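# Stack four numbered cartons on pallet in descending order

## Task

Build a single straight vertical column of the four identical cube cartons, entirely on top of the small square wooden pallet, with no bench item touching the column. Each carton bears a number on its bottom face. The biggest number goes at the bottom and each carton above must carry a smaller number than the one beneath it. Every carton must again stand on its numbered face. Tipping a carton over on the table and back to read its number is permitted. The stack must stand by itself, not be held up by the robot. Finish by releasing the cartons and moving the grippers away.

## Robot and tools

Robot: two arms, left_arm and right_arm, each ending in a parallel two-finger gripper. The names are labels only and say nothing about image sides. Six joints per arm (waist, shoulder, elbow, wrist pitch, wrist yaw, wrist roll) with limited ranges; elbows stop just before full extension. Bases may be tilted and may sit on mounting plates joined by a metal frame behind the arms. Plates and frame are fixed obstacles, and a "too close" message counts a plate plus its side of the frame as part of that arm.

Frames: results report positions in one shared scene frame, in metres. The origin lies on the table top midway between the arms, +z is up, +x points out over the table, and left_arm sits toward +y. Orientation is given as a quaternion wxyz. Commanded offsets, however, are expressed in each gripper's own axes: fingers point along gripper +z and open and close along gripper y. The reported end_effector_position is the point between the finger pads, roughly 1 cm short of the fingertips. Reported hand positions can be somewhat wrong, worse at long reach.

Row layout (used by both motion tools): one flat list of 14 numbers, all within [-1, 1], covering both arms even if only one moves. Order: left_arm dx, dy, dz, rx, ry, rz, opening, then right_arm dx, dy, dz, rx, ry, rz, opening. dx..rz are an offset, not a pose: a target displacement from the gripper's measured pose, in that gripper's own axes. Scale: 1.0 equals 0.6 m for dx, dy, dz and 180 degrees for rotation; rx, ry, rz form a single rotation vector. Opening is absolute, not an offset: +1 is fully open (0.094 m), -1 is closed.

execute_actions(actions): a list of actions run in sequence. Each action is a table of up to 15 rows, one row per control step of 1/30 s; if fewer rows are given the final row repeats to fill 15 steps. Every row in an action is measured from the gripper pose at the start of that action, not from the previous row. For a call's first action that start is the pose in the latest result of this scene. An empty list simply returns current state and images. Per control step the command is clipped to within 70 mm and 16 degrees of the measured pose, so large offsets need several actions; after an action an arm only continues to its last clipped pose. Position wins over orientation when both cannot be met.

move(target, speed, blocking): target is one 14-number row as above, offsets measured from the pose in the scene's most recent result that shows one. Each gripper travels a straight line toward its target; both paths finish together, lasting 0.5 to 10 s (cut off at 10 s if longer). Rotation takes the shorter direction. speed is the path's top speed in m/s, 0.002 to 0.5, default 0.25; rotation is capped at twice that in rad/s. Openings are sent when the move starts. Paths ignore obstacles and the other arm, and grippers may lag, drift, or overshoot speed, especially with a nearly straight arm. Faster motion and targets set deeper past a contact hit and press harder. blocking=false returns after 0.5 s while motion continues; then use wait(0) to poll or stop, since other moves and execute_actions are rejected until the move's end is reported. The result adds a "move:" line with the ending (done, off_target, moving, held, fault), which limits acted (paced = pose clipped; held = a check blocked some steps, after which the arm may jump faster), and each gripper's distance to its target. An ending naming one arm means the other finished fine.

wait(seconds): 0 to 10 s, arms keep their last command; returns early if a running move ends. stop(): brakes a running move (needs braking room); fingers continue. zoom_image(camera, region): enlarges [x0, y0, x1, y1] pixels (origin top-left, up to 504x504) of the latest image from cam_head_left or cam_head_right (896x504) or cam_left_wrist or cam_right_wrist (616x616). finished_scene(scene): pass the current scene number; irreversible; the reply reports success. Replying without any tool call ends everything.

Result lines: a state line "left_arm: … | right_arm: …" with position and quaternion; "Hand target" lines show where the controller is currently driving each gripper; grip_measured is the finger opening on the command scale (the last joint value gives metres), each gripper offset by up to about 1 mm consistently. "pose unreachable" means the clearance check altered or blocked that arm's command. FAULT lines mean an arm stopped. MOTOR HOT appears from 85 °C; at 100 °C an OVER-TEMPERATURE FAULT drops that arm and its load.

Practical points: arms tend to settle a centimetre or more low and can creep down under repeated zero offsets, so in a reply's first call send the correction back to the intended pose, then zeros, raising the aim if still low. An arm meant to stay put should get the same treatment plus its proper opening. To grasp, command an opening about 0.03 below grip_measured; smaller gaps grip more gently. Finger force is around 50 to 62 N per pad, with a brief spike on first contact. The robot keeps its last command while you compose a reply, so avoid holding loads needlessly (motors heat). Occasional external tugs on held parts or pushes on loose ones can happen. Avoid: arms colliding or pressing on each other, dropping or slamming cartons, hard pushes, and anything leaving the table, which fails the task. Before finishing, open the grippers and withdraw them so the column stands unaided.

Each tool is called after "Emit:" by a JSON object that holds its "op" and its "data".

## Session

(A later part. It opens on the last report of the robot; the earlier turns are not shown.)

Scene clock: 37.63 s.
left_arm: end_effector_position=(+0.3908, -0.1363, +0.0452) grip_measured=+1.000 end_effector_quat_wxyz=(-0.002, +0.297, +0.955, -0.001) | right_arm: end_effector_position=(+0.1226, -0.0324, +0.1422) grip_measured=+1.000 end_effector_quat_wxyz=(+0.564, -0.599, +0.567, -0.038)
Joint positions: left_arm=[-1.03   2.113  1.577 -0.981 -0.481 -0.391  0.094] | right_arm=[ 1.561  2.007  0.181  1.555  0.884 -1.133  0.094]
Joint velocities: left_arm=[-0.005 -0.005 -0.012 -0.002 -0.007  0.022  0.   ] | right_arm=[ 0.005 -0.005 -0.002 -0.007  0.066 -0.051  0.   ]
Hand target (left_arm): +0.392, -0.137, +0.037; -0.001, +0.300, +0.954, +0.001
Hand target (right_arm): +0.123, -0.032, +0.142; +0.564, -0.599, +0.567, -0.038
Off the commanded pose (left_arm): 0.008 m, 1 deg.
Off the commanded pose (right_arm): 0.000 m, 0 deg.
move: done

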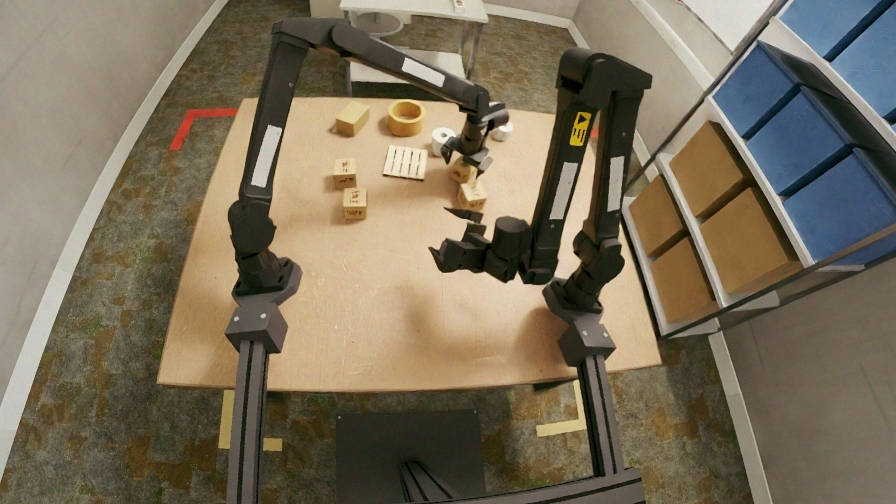

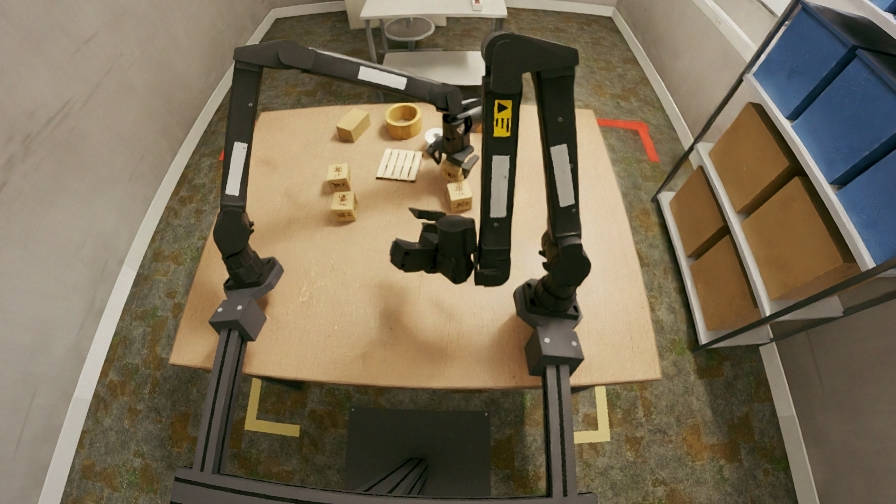

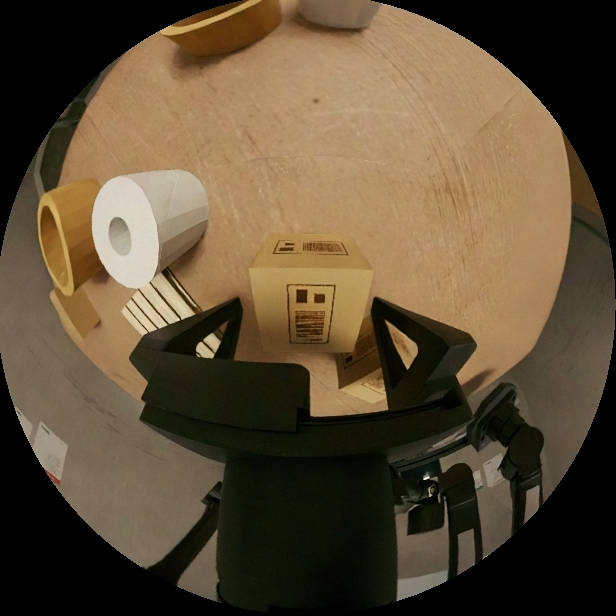

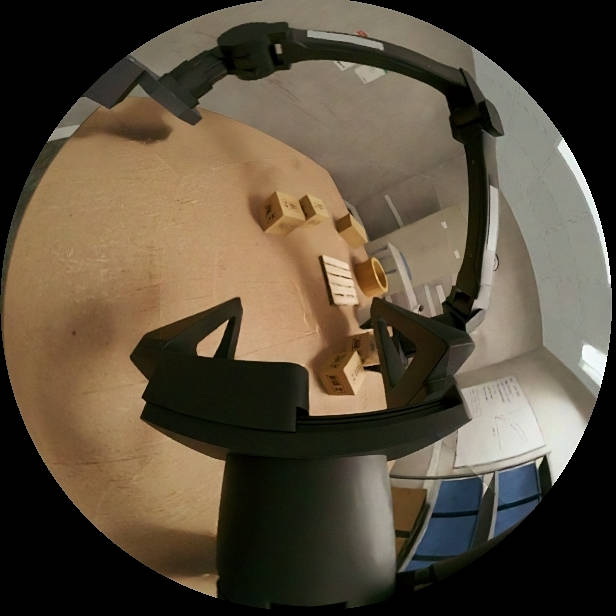

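Emit:
{"op": "execute_actions", "data": {"actions": [[[0.007,0,0.004,0,0,0,1,0,0,0,0,0,0,1]],[[0,0,0,0,0,0,0.18,0,0,0,0,0,0,1]],[[0,0,0,0,0,0,0.18,0,0,0,0,0,0,1]],[[-0.015,0,-0.11,0,0,0,0.18,0,0,0,0,0,0,1]]]}}

Emit:
{"op": "move", "data": {"target": [0.335,0.16,-0.26,0,0,-0.19,0.18,0,0,0,0,0,0,1]}}

Emit:
{"op": "move", "data": {"target": [0,0,-0.01,0.15,0.22,0,0.18,0,0,0,0,0,0,1]}}

Emit:
{"op": "zoom_image", "data": {"camera": "cam_right_wrist", "region": [340,120,500,280]}}

Scene clock: 39.93 s.
left_arm: end_effector_position=(+0.3789, -0.1279, +0.0841) grip_measured=+0.223 end_effector_quat_wxyz=(-0.023, +0.314, +0.949, +0.016) | right_arm: end_effector_position=(+0.1226, -0.0324, +0.1422) grip_measured=+1.000 end_effector_quat_wxyz=(+0.564, -0.599, +0.567, -0.038)
Joint positions: left_arm=[-1.068  2.075  1.604 -1.129 -0.481 -0.427  0.057] | right_arm=[ 1.561  2.007  0.181  1.555  0.884 -1.133  0.094]
Joint velocities: left_arm=[-0.005 -0.005 -0.002 -0.032  0.007  0.007 -0.   ] | right_arm=[ 0.024 -0.005 -0.002  0.002 -0.037  0.022  0.   ]
Hand target (left_arm): +0.392, -0.136, +0.106; -0.007, +0.301, +0.954, +0.004
Hand target (right_arm): +0.123, -0.032, +0.142; +0.564, -0.599, +0.567, -0.038
Off the commanded pose (left_arm): 0.027 m, 3 deg.
Off the commanded pose (right_arm): 0.000 m, 0 deg.

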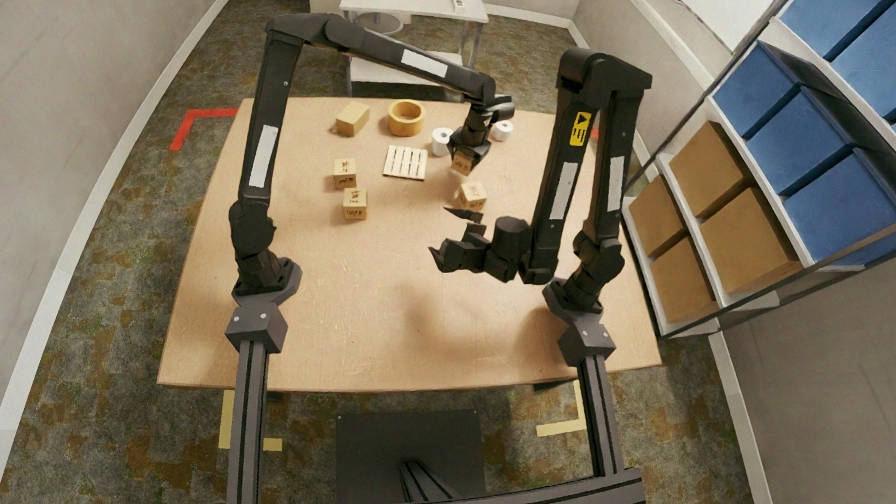

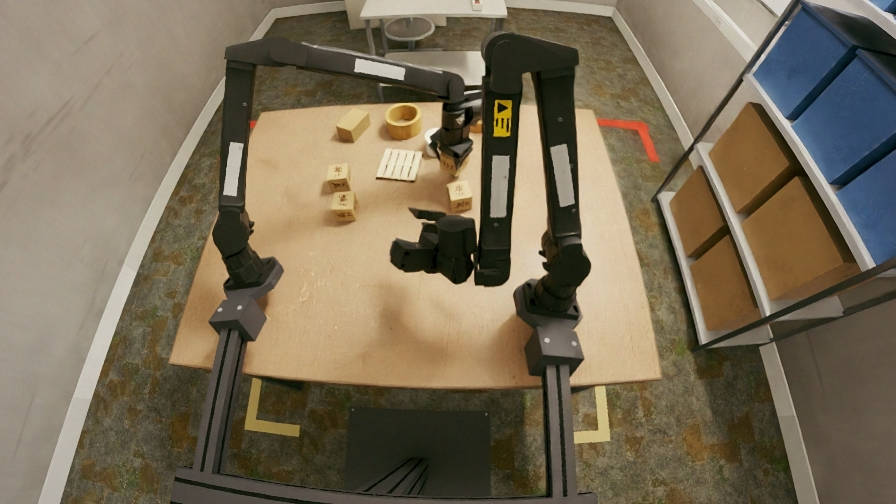

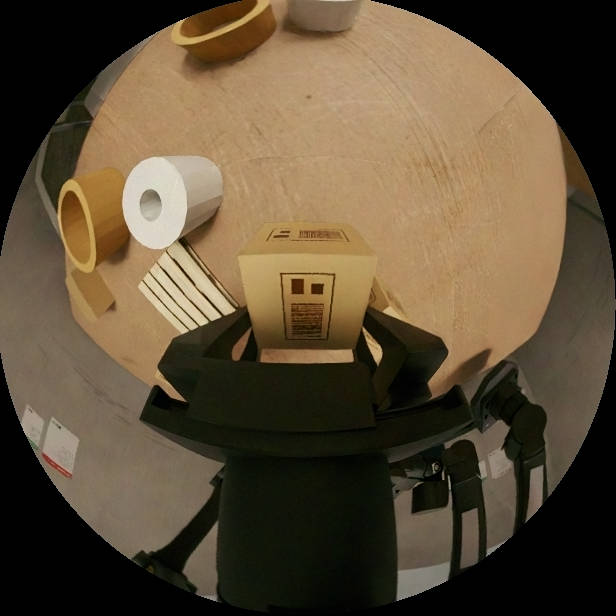

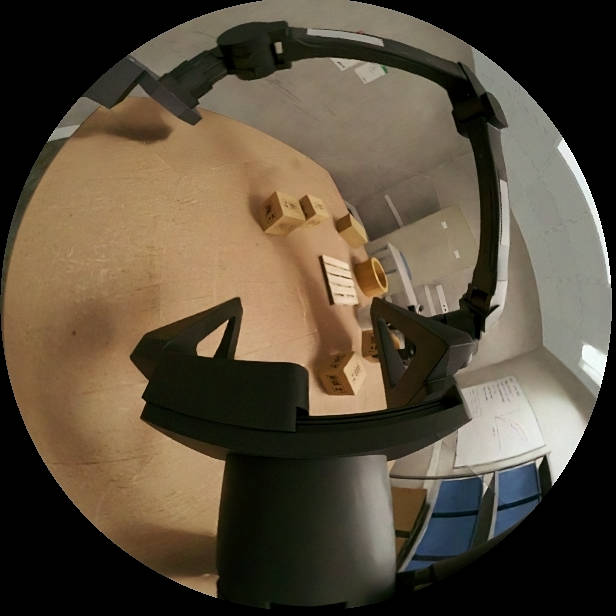

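Scene clock: 41.77 s.
left_arm: end_effector_position=(+0.2814, +0.0635, +0.2485) grip_measured=+0.223 end_effector_quat_wxyz=(-0.016, +0.024, +0.999, +0.022) | right_arm: end_effector_position=(+0.1226, -0.0324, +0.1422) grip_measured=+1.000 end_effector_quat_wxyz=(+0.564, -0.599, +0.567, -0.038)
Joint positions: left_arm=[-1.236  1.421  1.115 -1.377 -0.47  -1.205  0.057] | right_arm=[ 1.561  2.007  0.181  1.555  0.884 -1.133  0.094]
Joint velocities: left_arm=[-0.005 -0.015 -0.017  0.007 -0.037  0.051  0.   ] | right_arm=[-0.005  0.005 -0.007 -0.012 -0.037 -0.051  0.   ]
Hand target (left_arm): +0.280, +0.062, +0.251; -0.016, +0.021, +0.999, +0.022
Hand target (right_arm): +0.123, -0.032, +0.142; +0.564, -0.599, +0.567, -0.038
Off the commanded pose (left_arm): 0.004 m, 0 deg.
Off the commanded pose (right_arm): 0.000 m, 0 deg.
move: done

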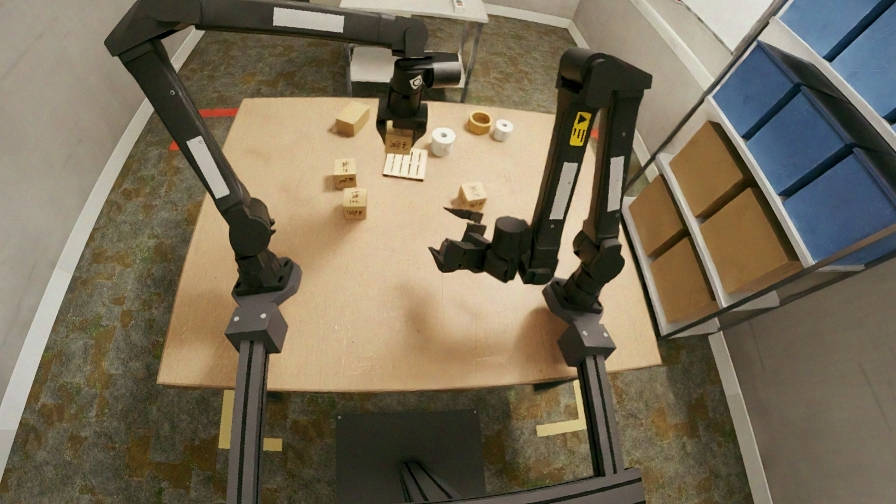

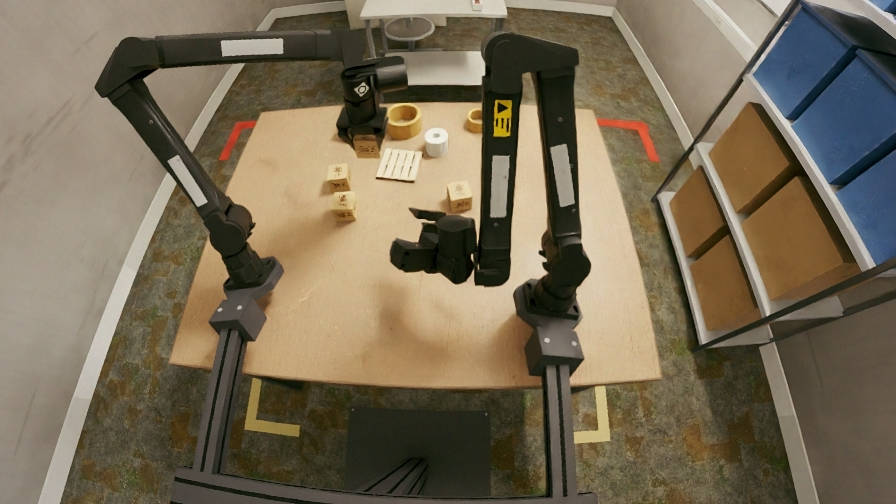

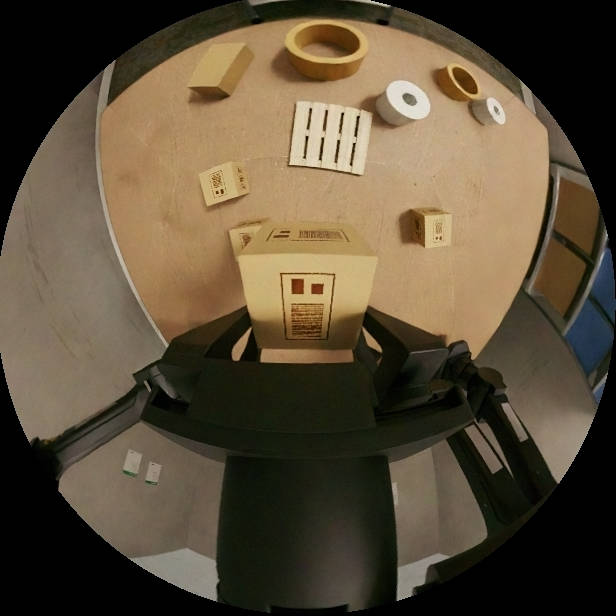

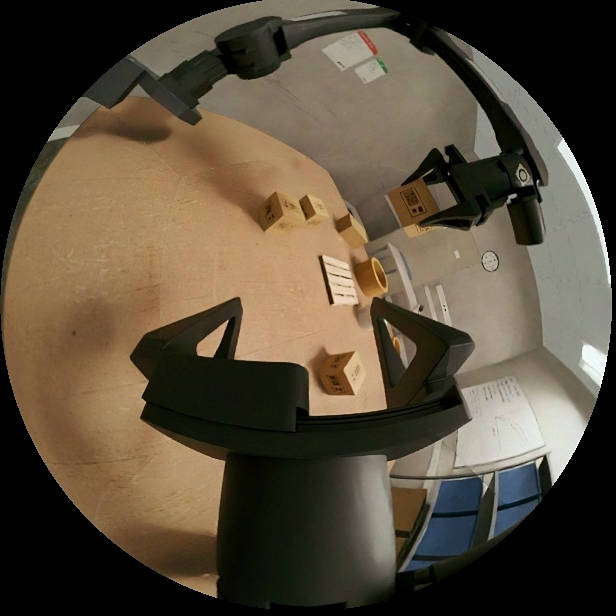

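Scene clock: 43.90 s.
left_arm: end_effector_position=(+0.2789, +0.0638, +0.2523) grip_measured=+0.223 end_effector_quat_wxyz=(-0.356, +0.005, +0.913, -0.198) | right_arm: end_effector_position=(+0.1226, -0.0324, +0.1422) grip_measured=+1.000 end_effector_quat_wxyz=(+0.564, -0.599, +0.567, -0.038)
Joint positions: left_arm=[-0.883  1.386  1.111 -1.355  0.347 -0.829  0.057] | right_arm=[ 1.561  2.007  0.181  1.555  0.884 -1.133  0.094]
Joint velocities: left_arm=[ 0.005  0.005  0.012  0.002 -0.022  0.022  0.001] | right_arm=[-0.015  0.005 -0.007 -0.007  0.051 -0.022  0.   ]
Hand target (left_arm): +0.281, +0.063, +0.254; -0.357, +0.010, +0.912, -0.201
Hand target (right_arm): +0.123, -0.032, +0.142; +0.564, -0.599, +0.567, -0.038
Off the commanded pose (left_arm): 0.003 m, 1 deg.
Off the commanded pose (right_arm): 0.000 m, 0 deg.
move: done

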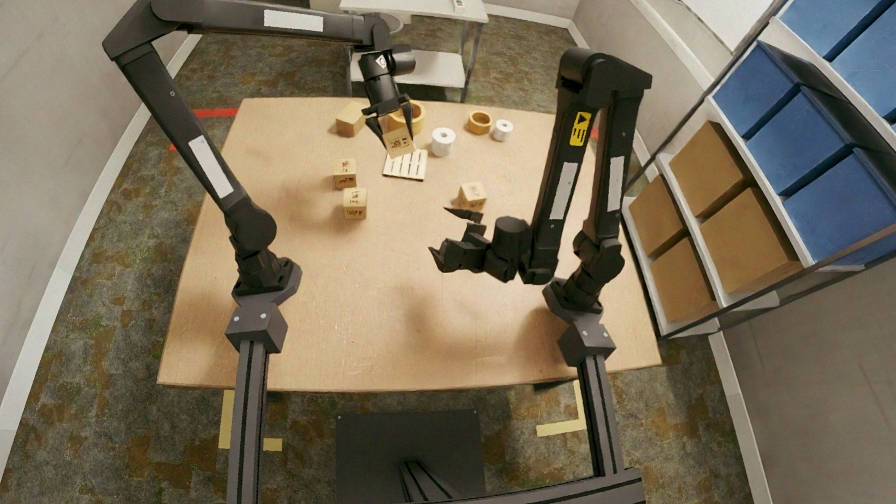

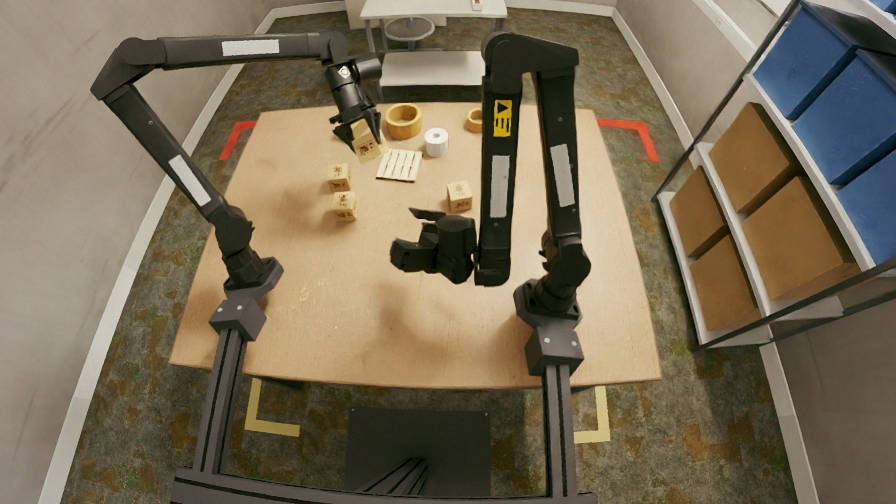

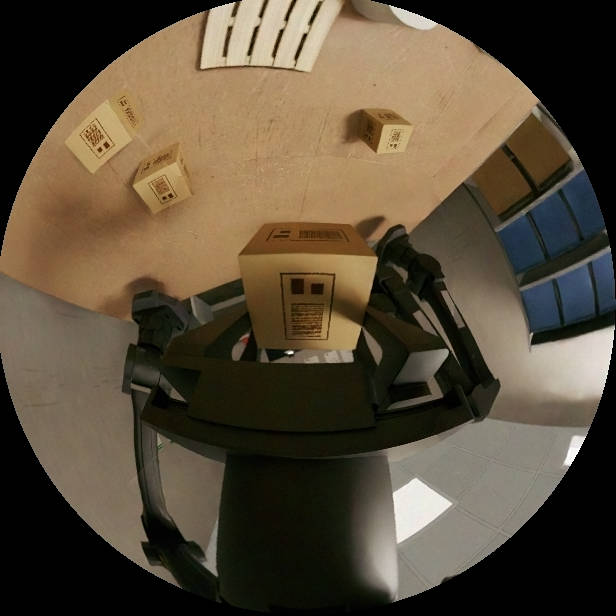

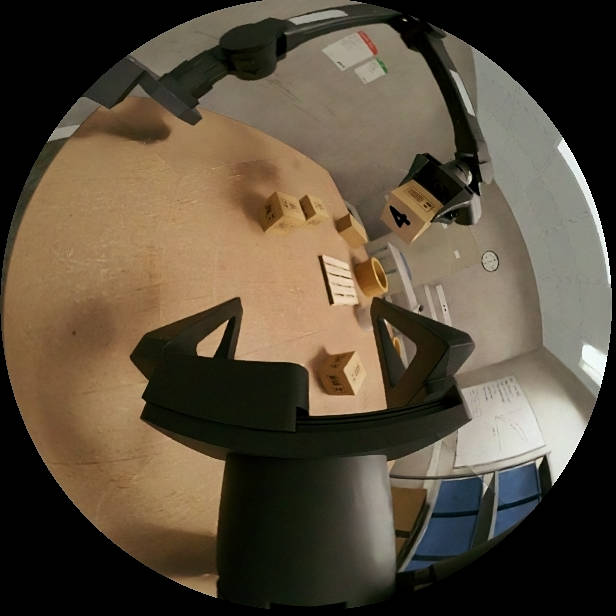

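Region (340, 120, 500, 280) of cam_right_wrist's 616x616 image, scaled by 3.150, with more detail than that image has.

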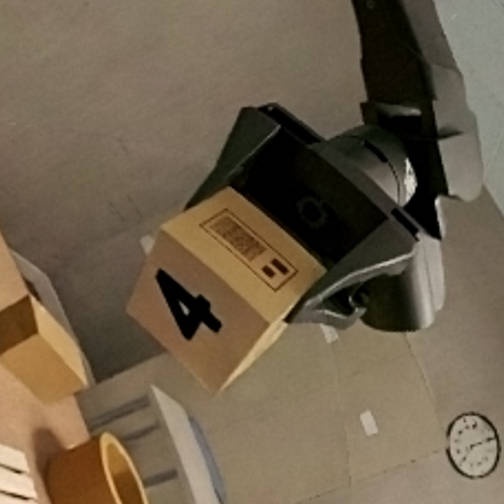

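Emit:
{"op": "move", "data": {"target": [0,0,0,-0.135,-0.24,0,0.18,0,0,0,0,0,0,1]}}

Emit:
{"op": "move", "data": {"target": [-0.01,-0.02,0.3,0,0,0,0.18,0,0,0,0,0,0,1], "speed": 0.18}}

Scene clock: 46.33 s.
left_arm: end_effector_position=(+0.2823, +0.0651, +0.2536) grip_measured=+0.223 end_effector_quat_wxyz=(+0.014, +0.005, +1.000, -0.000) | right_arm: end_effector_position=(+0.1226, -0.0324, +0.1422) grip_measured=+1.000 end_effector_quat_wxyz=(+0.564, -0.599, +0.567, -0.038)
Joint positions: left_arm=[-1.256  1.377  1.079 -1.327 -0.51  -1.233  0.057] | right_arm=[ 1.561  2.007  0.181  1.555  0.884 -1.133  0.094]
Joint velocities: left_arm=[-0.015 -0.005  0.002 -0.007  0.022 -0.037 -0.001] | right_arm=[ 0.005 -0.015 -0.002 -0.002  0.037 -0.007  0.   ]
Hand target (left_arm): +0.280, +0.064, +0.253; +0.015, +0.005, +1.000, +0.006
Hand target (right_arm): +0.123, -0.032, +0.142; +0.564, -0.599, +0.567, -0.038
Off the commanded pose (left_arm): 0.004 m, 1 deg.
Off the commanded pose (right_arm): 0.000 m, 0 deg.
move: done

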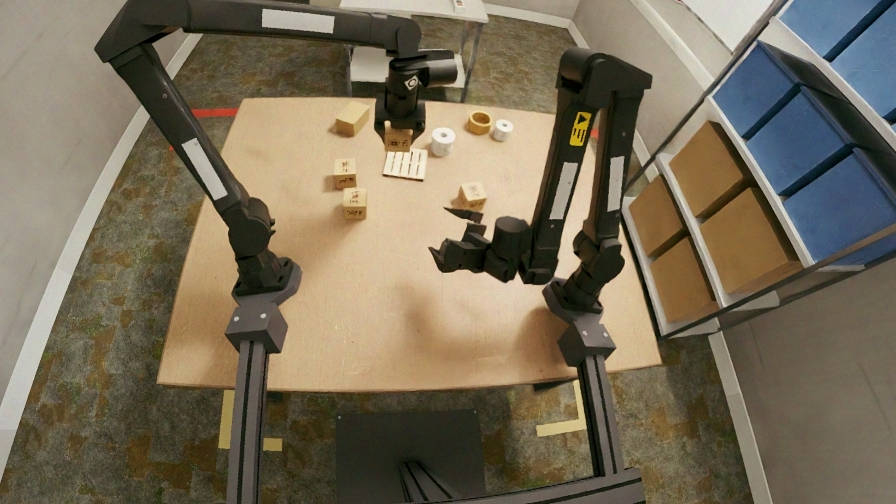

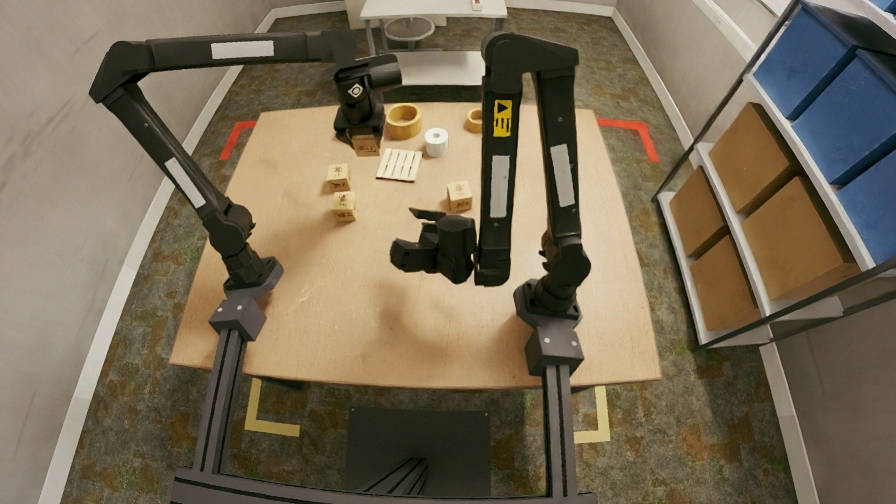

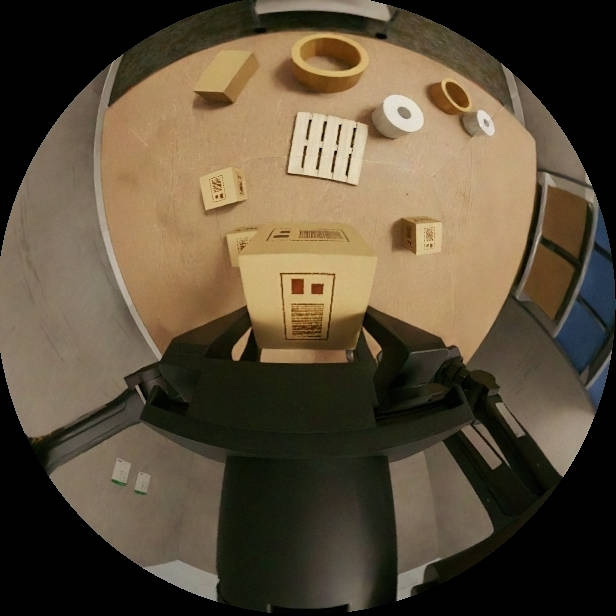

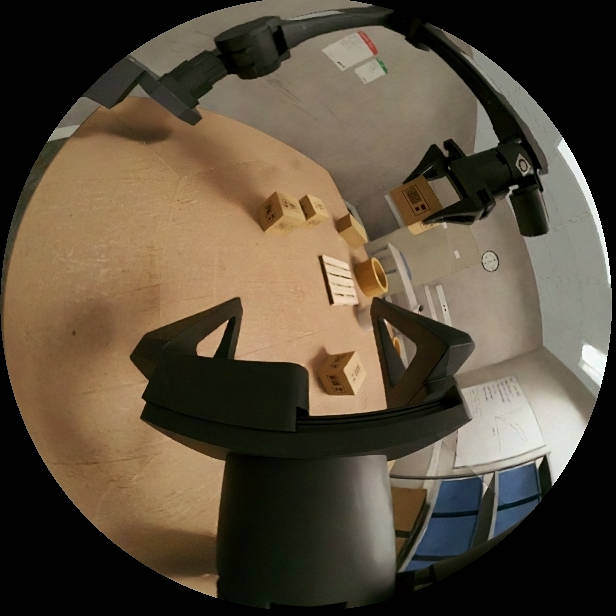

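Scene clock: 47.77 s.
left_arm: end_effector_position=(+0.2896, +0.0556, +0.0738) grip_measured=+0.223 end_effector_quat_wxyz=(+0.011, +0.001, +1.000, +0.005) | right_arm: end_effector_position=(+0.1226, -0.0324, +0.1422) grip_measured=+1.000 end_effector_quat_wxyz=(+0.564, -0.599, +0.567, -0.038)
Joint positions: left_arm=[-1.03   1.614  0.863 -0.761 -0.509 -0.987  0.057] | right_arm=[ 1.561  2.007  0.181  1.555  0.884 -1.133  0.094]
Joint velocities: left_arm=[-0.015 -0.005  0.017  0.002 -0.007 -0.022  0.001] | right_arm=[-0.015  0.005  0.007 -0.002 -0.051 -0.007  0.   ]
Hand target (left_arm): +0.293, +0.052, +0.074; +0.013, +0.005, +1.000, -0.000
Hand target (right_arm): +0.123, -0.032, +0.142; +0.564, -0.599, +0.567, -0.038
Off the commanded pose (left_arm): 0.004 m, 1 deg.
Off the commanded pose (right_arm): 0.000 m, 0 deg.
move: done

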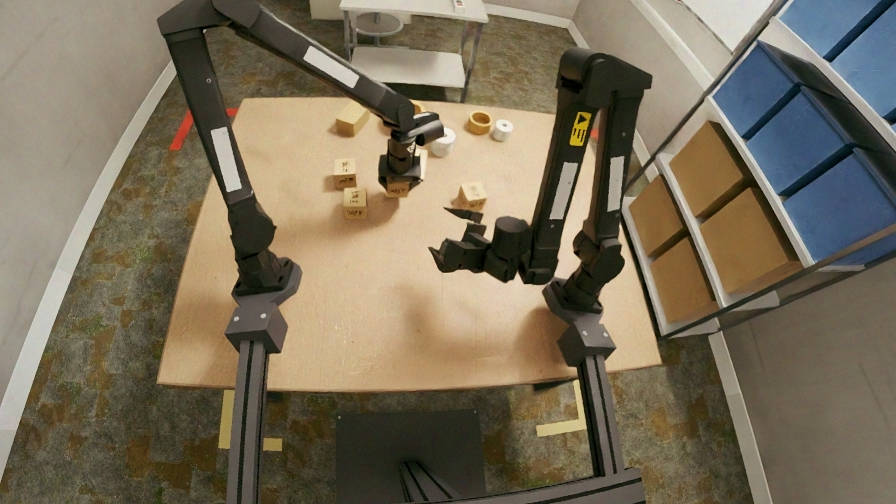

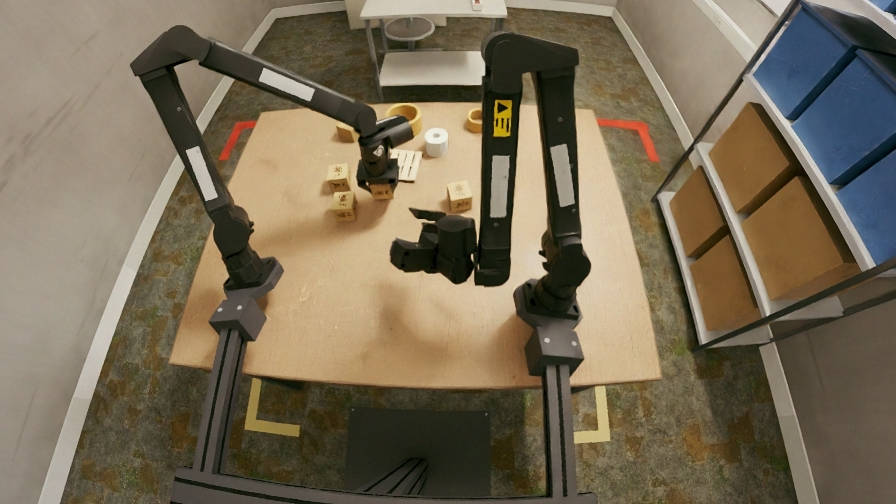

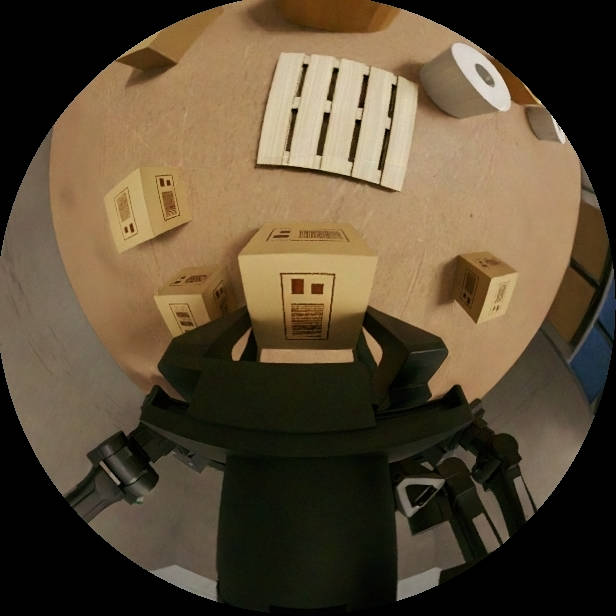

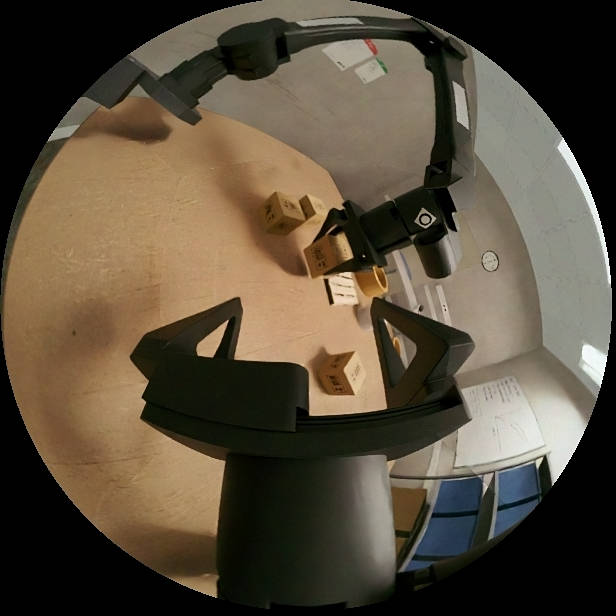

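Shift further from 7 for finger room.

Emit:
{"op": "move", "data": {"target": [0.02,-0.05,0.06,0.003,0.007,0,0.18,0,0,0,0,0,0,1], "speed": 0.06}}

Emit:
{"op": "execute_actions", "data": {"actions": [[[0,0,0.004,0,0,0,0.18,0,0,0,0,0,0,1]],[[0,0,0,0,0,0,1,0,0,0,0,0,0,1]],[[-0.015,-0.01,-0.12,0,0,0,1,0,0,0,0,0,0,1]]]}}

Emit:
{"op": "move", "data": {"target": [-0.045,-0.3,-0.02,0,0,-0.06,1,0,0,0,0,0,0,1], "speed": 0.15}}

Scene clock: 49.23 s.
left_arm: end_effector_position=(+0.2723, +0.0393, +0.0366) grip_measured=+0.223 end_effector_quat_wxyz=(-0.004, +0.010, +1.000, +0.010) | right_arm: end_effector_position=(+0.1226, -0.0324, +0.1422) grip_measured=+1.000 end_effector_quat_wxyz=(+0.564, -0.599, +0.567, -0.038)
Joint positions: left_arm=[-1.03   1.731  0.87  -0.68  -0.488 -0.984  0.057] | right_arm=[ 1.561  2.007  0.181  1.555  0.884 -1.133  0.094]
Joint velocities: left_arm=[-0.005 -0.015 -0.007  0.002  0.007 -0.037  0.002] | right_arm=[-0.005 -0.015 -0.002 -0.007  0.007 -0.066  0.   ]
Hand target (left_arm): +0.278, +0.026, +0.038; -0.000, +0.002, +1.000, +0.000
Hand target (right_arm): +0.123, -0.032, +0.142; +0.564, -0.599, +0.567, -0.038
Off the commanded pose (left_arm): 0.015 m, 2 deg.
Off the commanded pose (right_arm): 0.000 m, 0 deg.
move: off_target (left_arm)

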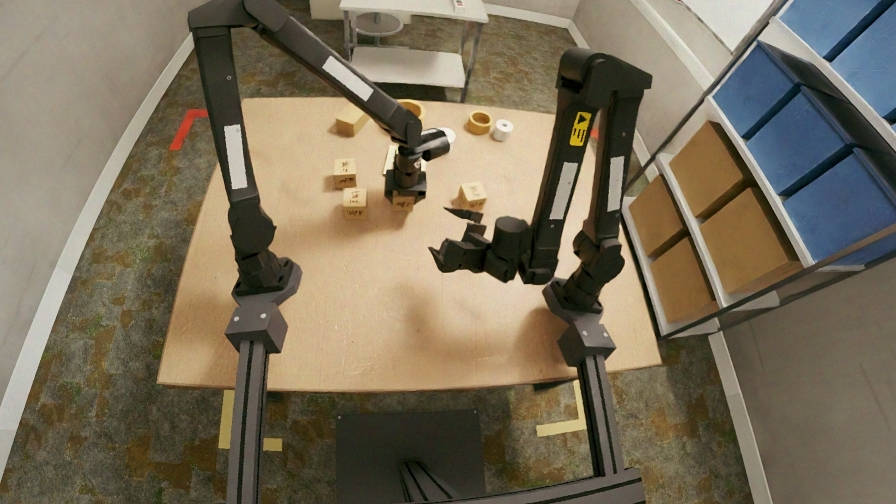

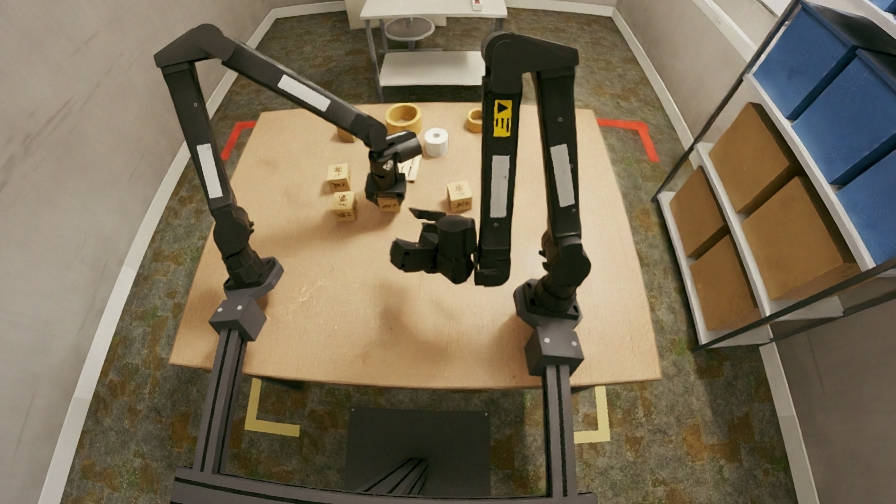

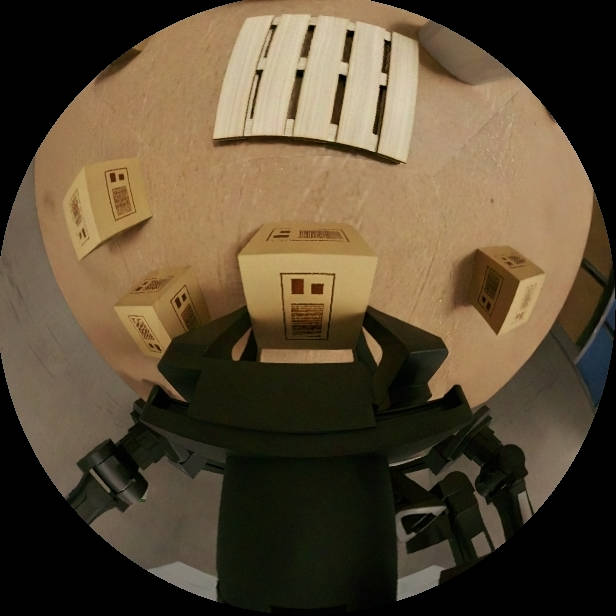

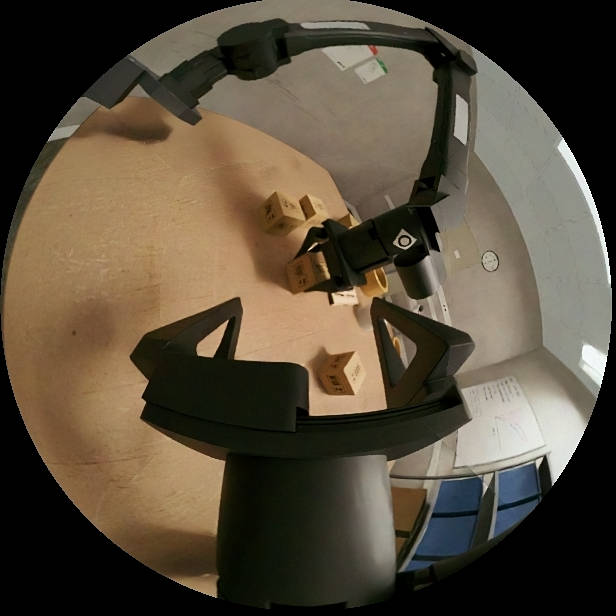

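Scene clock: 50.73 s.
left_arm: end_effector_position=(+0.2772, +0.0360, +0.1059) grip_measured=+1.000 end_effector_quat_wxyz=(-0.005, +0.019, +1.000, +0.010) | right_arm: end_effector_position=(+0.1226, -0.0324, +0.1422) grip_measured=+1.000 end_effector_quat_wxyz=(+0.564, -0.599, +0.567, -0.038)
Joint positions: left_arm=[-1.105  1.617  0.939 -0.905 -0.488 -1.051  0.094] | right_arm=[ 1.561  2.007  0.181  1.555  0.884 -1.133  0.094]
Joint velocities: left_arm=[ 0.005 -0.015  0.012 -0.012  0.037 -0.022  0.   ] | right_arm=[-0.024  0.005 -0.017 -0.012  0.007  0.022  0.   ]
Hand target (left_arm): +0.282, +0.032, +0.108; -0.004, +0.010, +1.000, +0.010
Hand target (right_arm): +0.123, -0.032, +0.142; +0.564, -0.599, +0.567, -0.038
Off the commanded pose (left_arm): 0.007 m, 1 deg.
Off the commanded pose (right_arm): 0.000 m, 0 deg.

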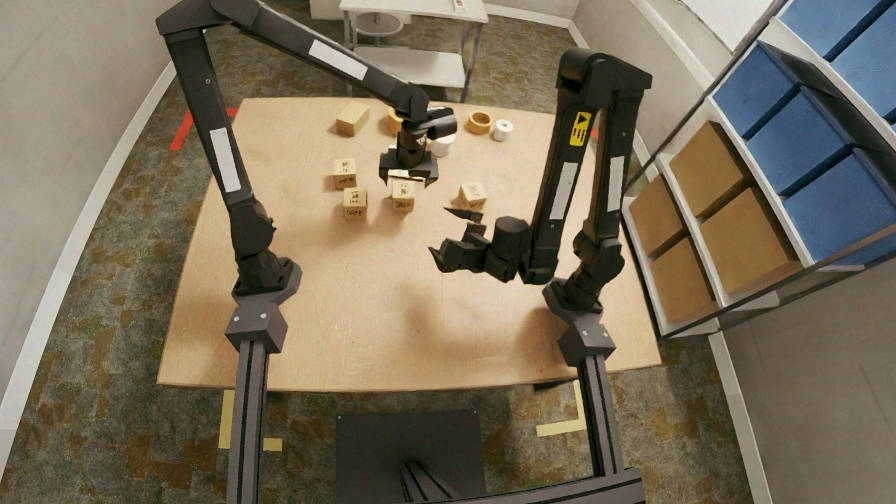

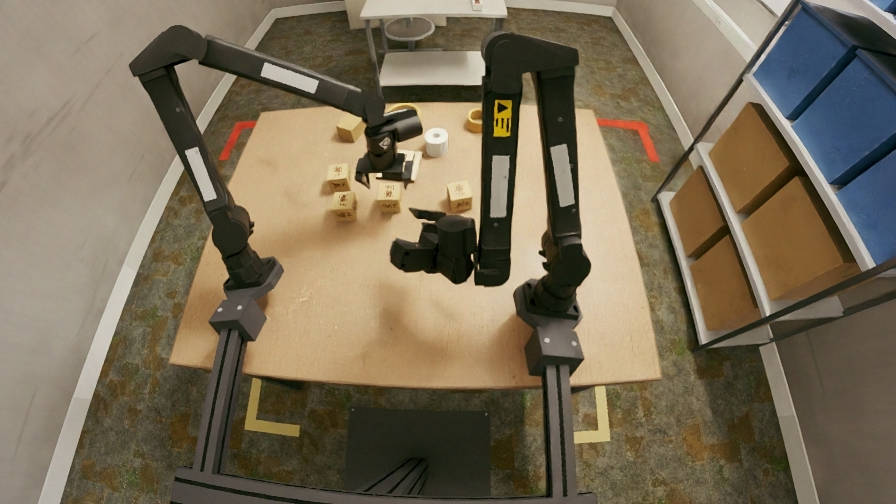

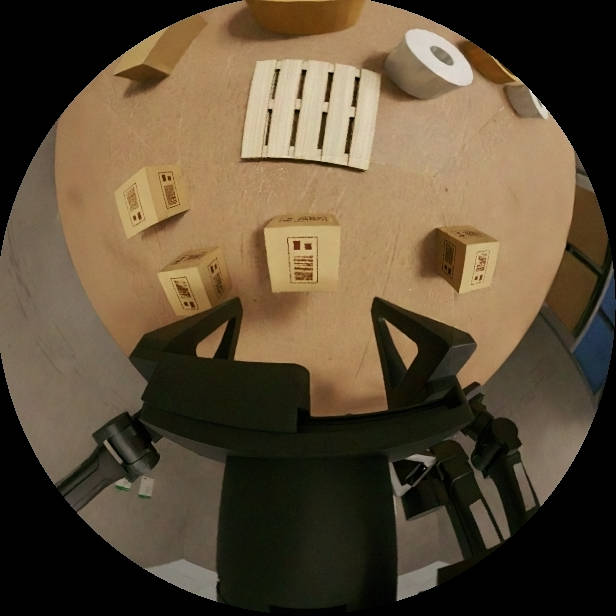

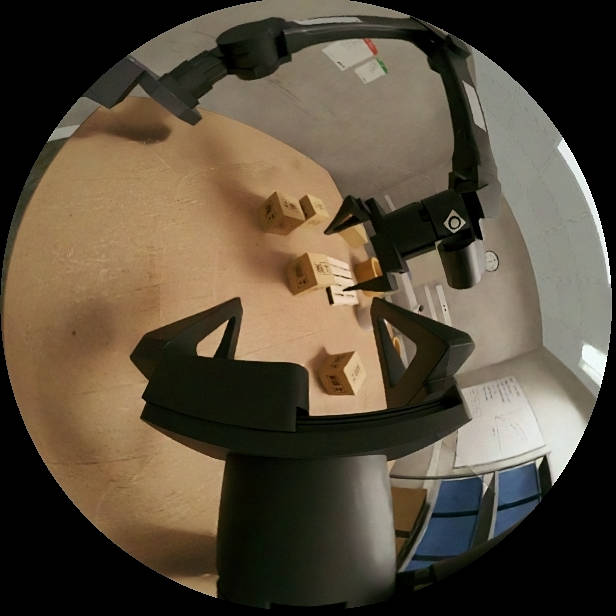

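Scene clock: 52.37 s.
left_arm: end_effector_position=(+0.2976, -0.1325, +0.1100) grip_measured=+1.000 end_effector_quat_wxyz=(-0.004, -0.070, +0.997, +0.017) | right_arm: end_effector_position=(+0.1226, -0.0324, +0.1422) grip_measured=+1.000 end_effector_quat_wxyz=(+0.564, -0.599, +0.567, -0.038)
Joint positions: left_arm=[-1.207  2.019  1.47  -1.099 -0.488 -1.35   0.094] | right_arm=[ 1.561  2.007  0.181  1.555  0.884 -1.133  0.094]
Joint velocities: left_arm=[-0.005 -0.005  0.002 -0.017 -0.022 -0.095  0.   ] | right_arm=[-0.024  0.005  0.007  0.022 -0.037 -0.037  0.   ]
Hand target (left_arm): +0.298, -0.145, +0.115; -0.003, -0.075, +0.997, +0.011
Hand target (right_arm): +0.123, -0.032, +0.142; +0.564, -0.599, +0.567, -0.038
Off the commanded pose (left_arm): 0.013 m, 1 deg.
Off the commanded pose (right_arm): 0.000 m, 0 deg.
move: off_target (left_arm)

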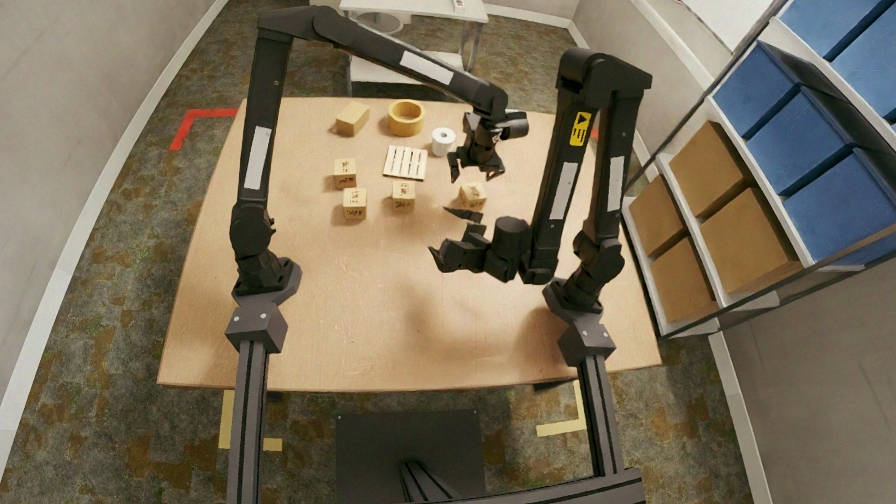

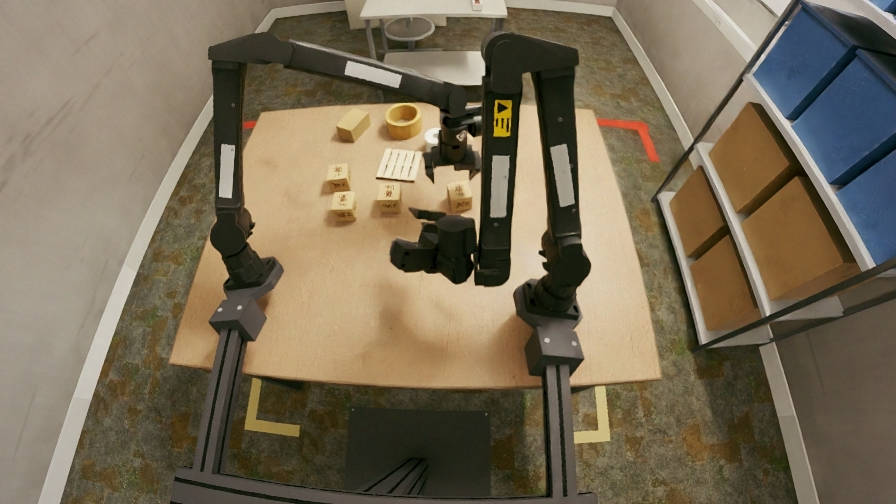

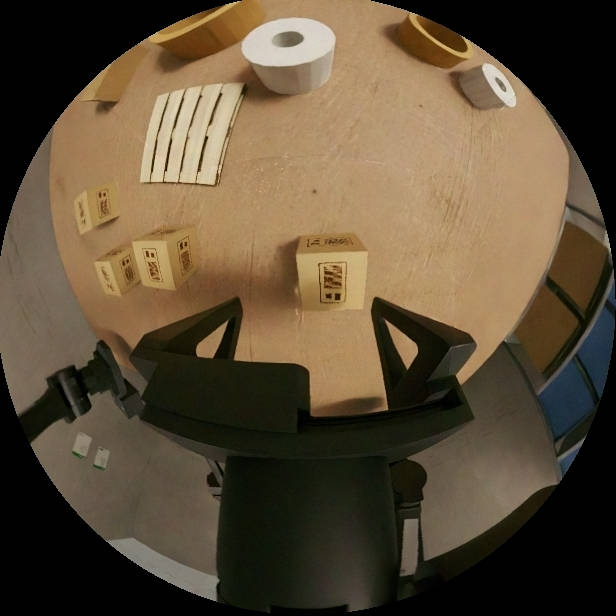

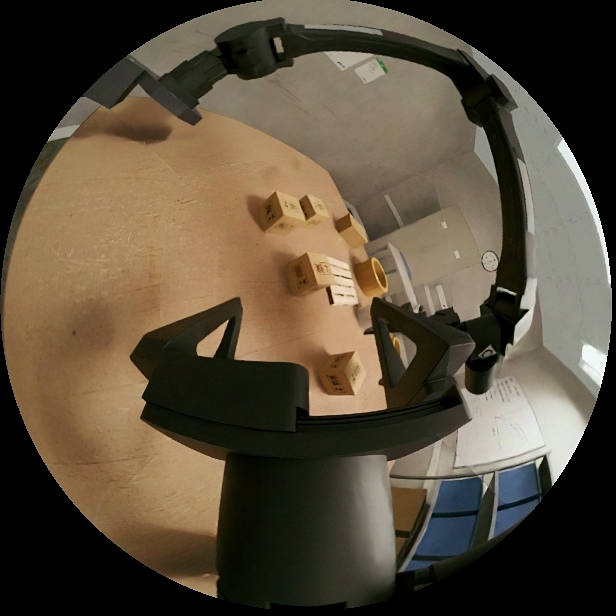

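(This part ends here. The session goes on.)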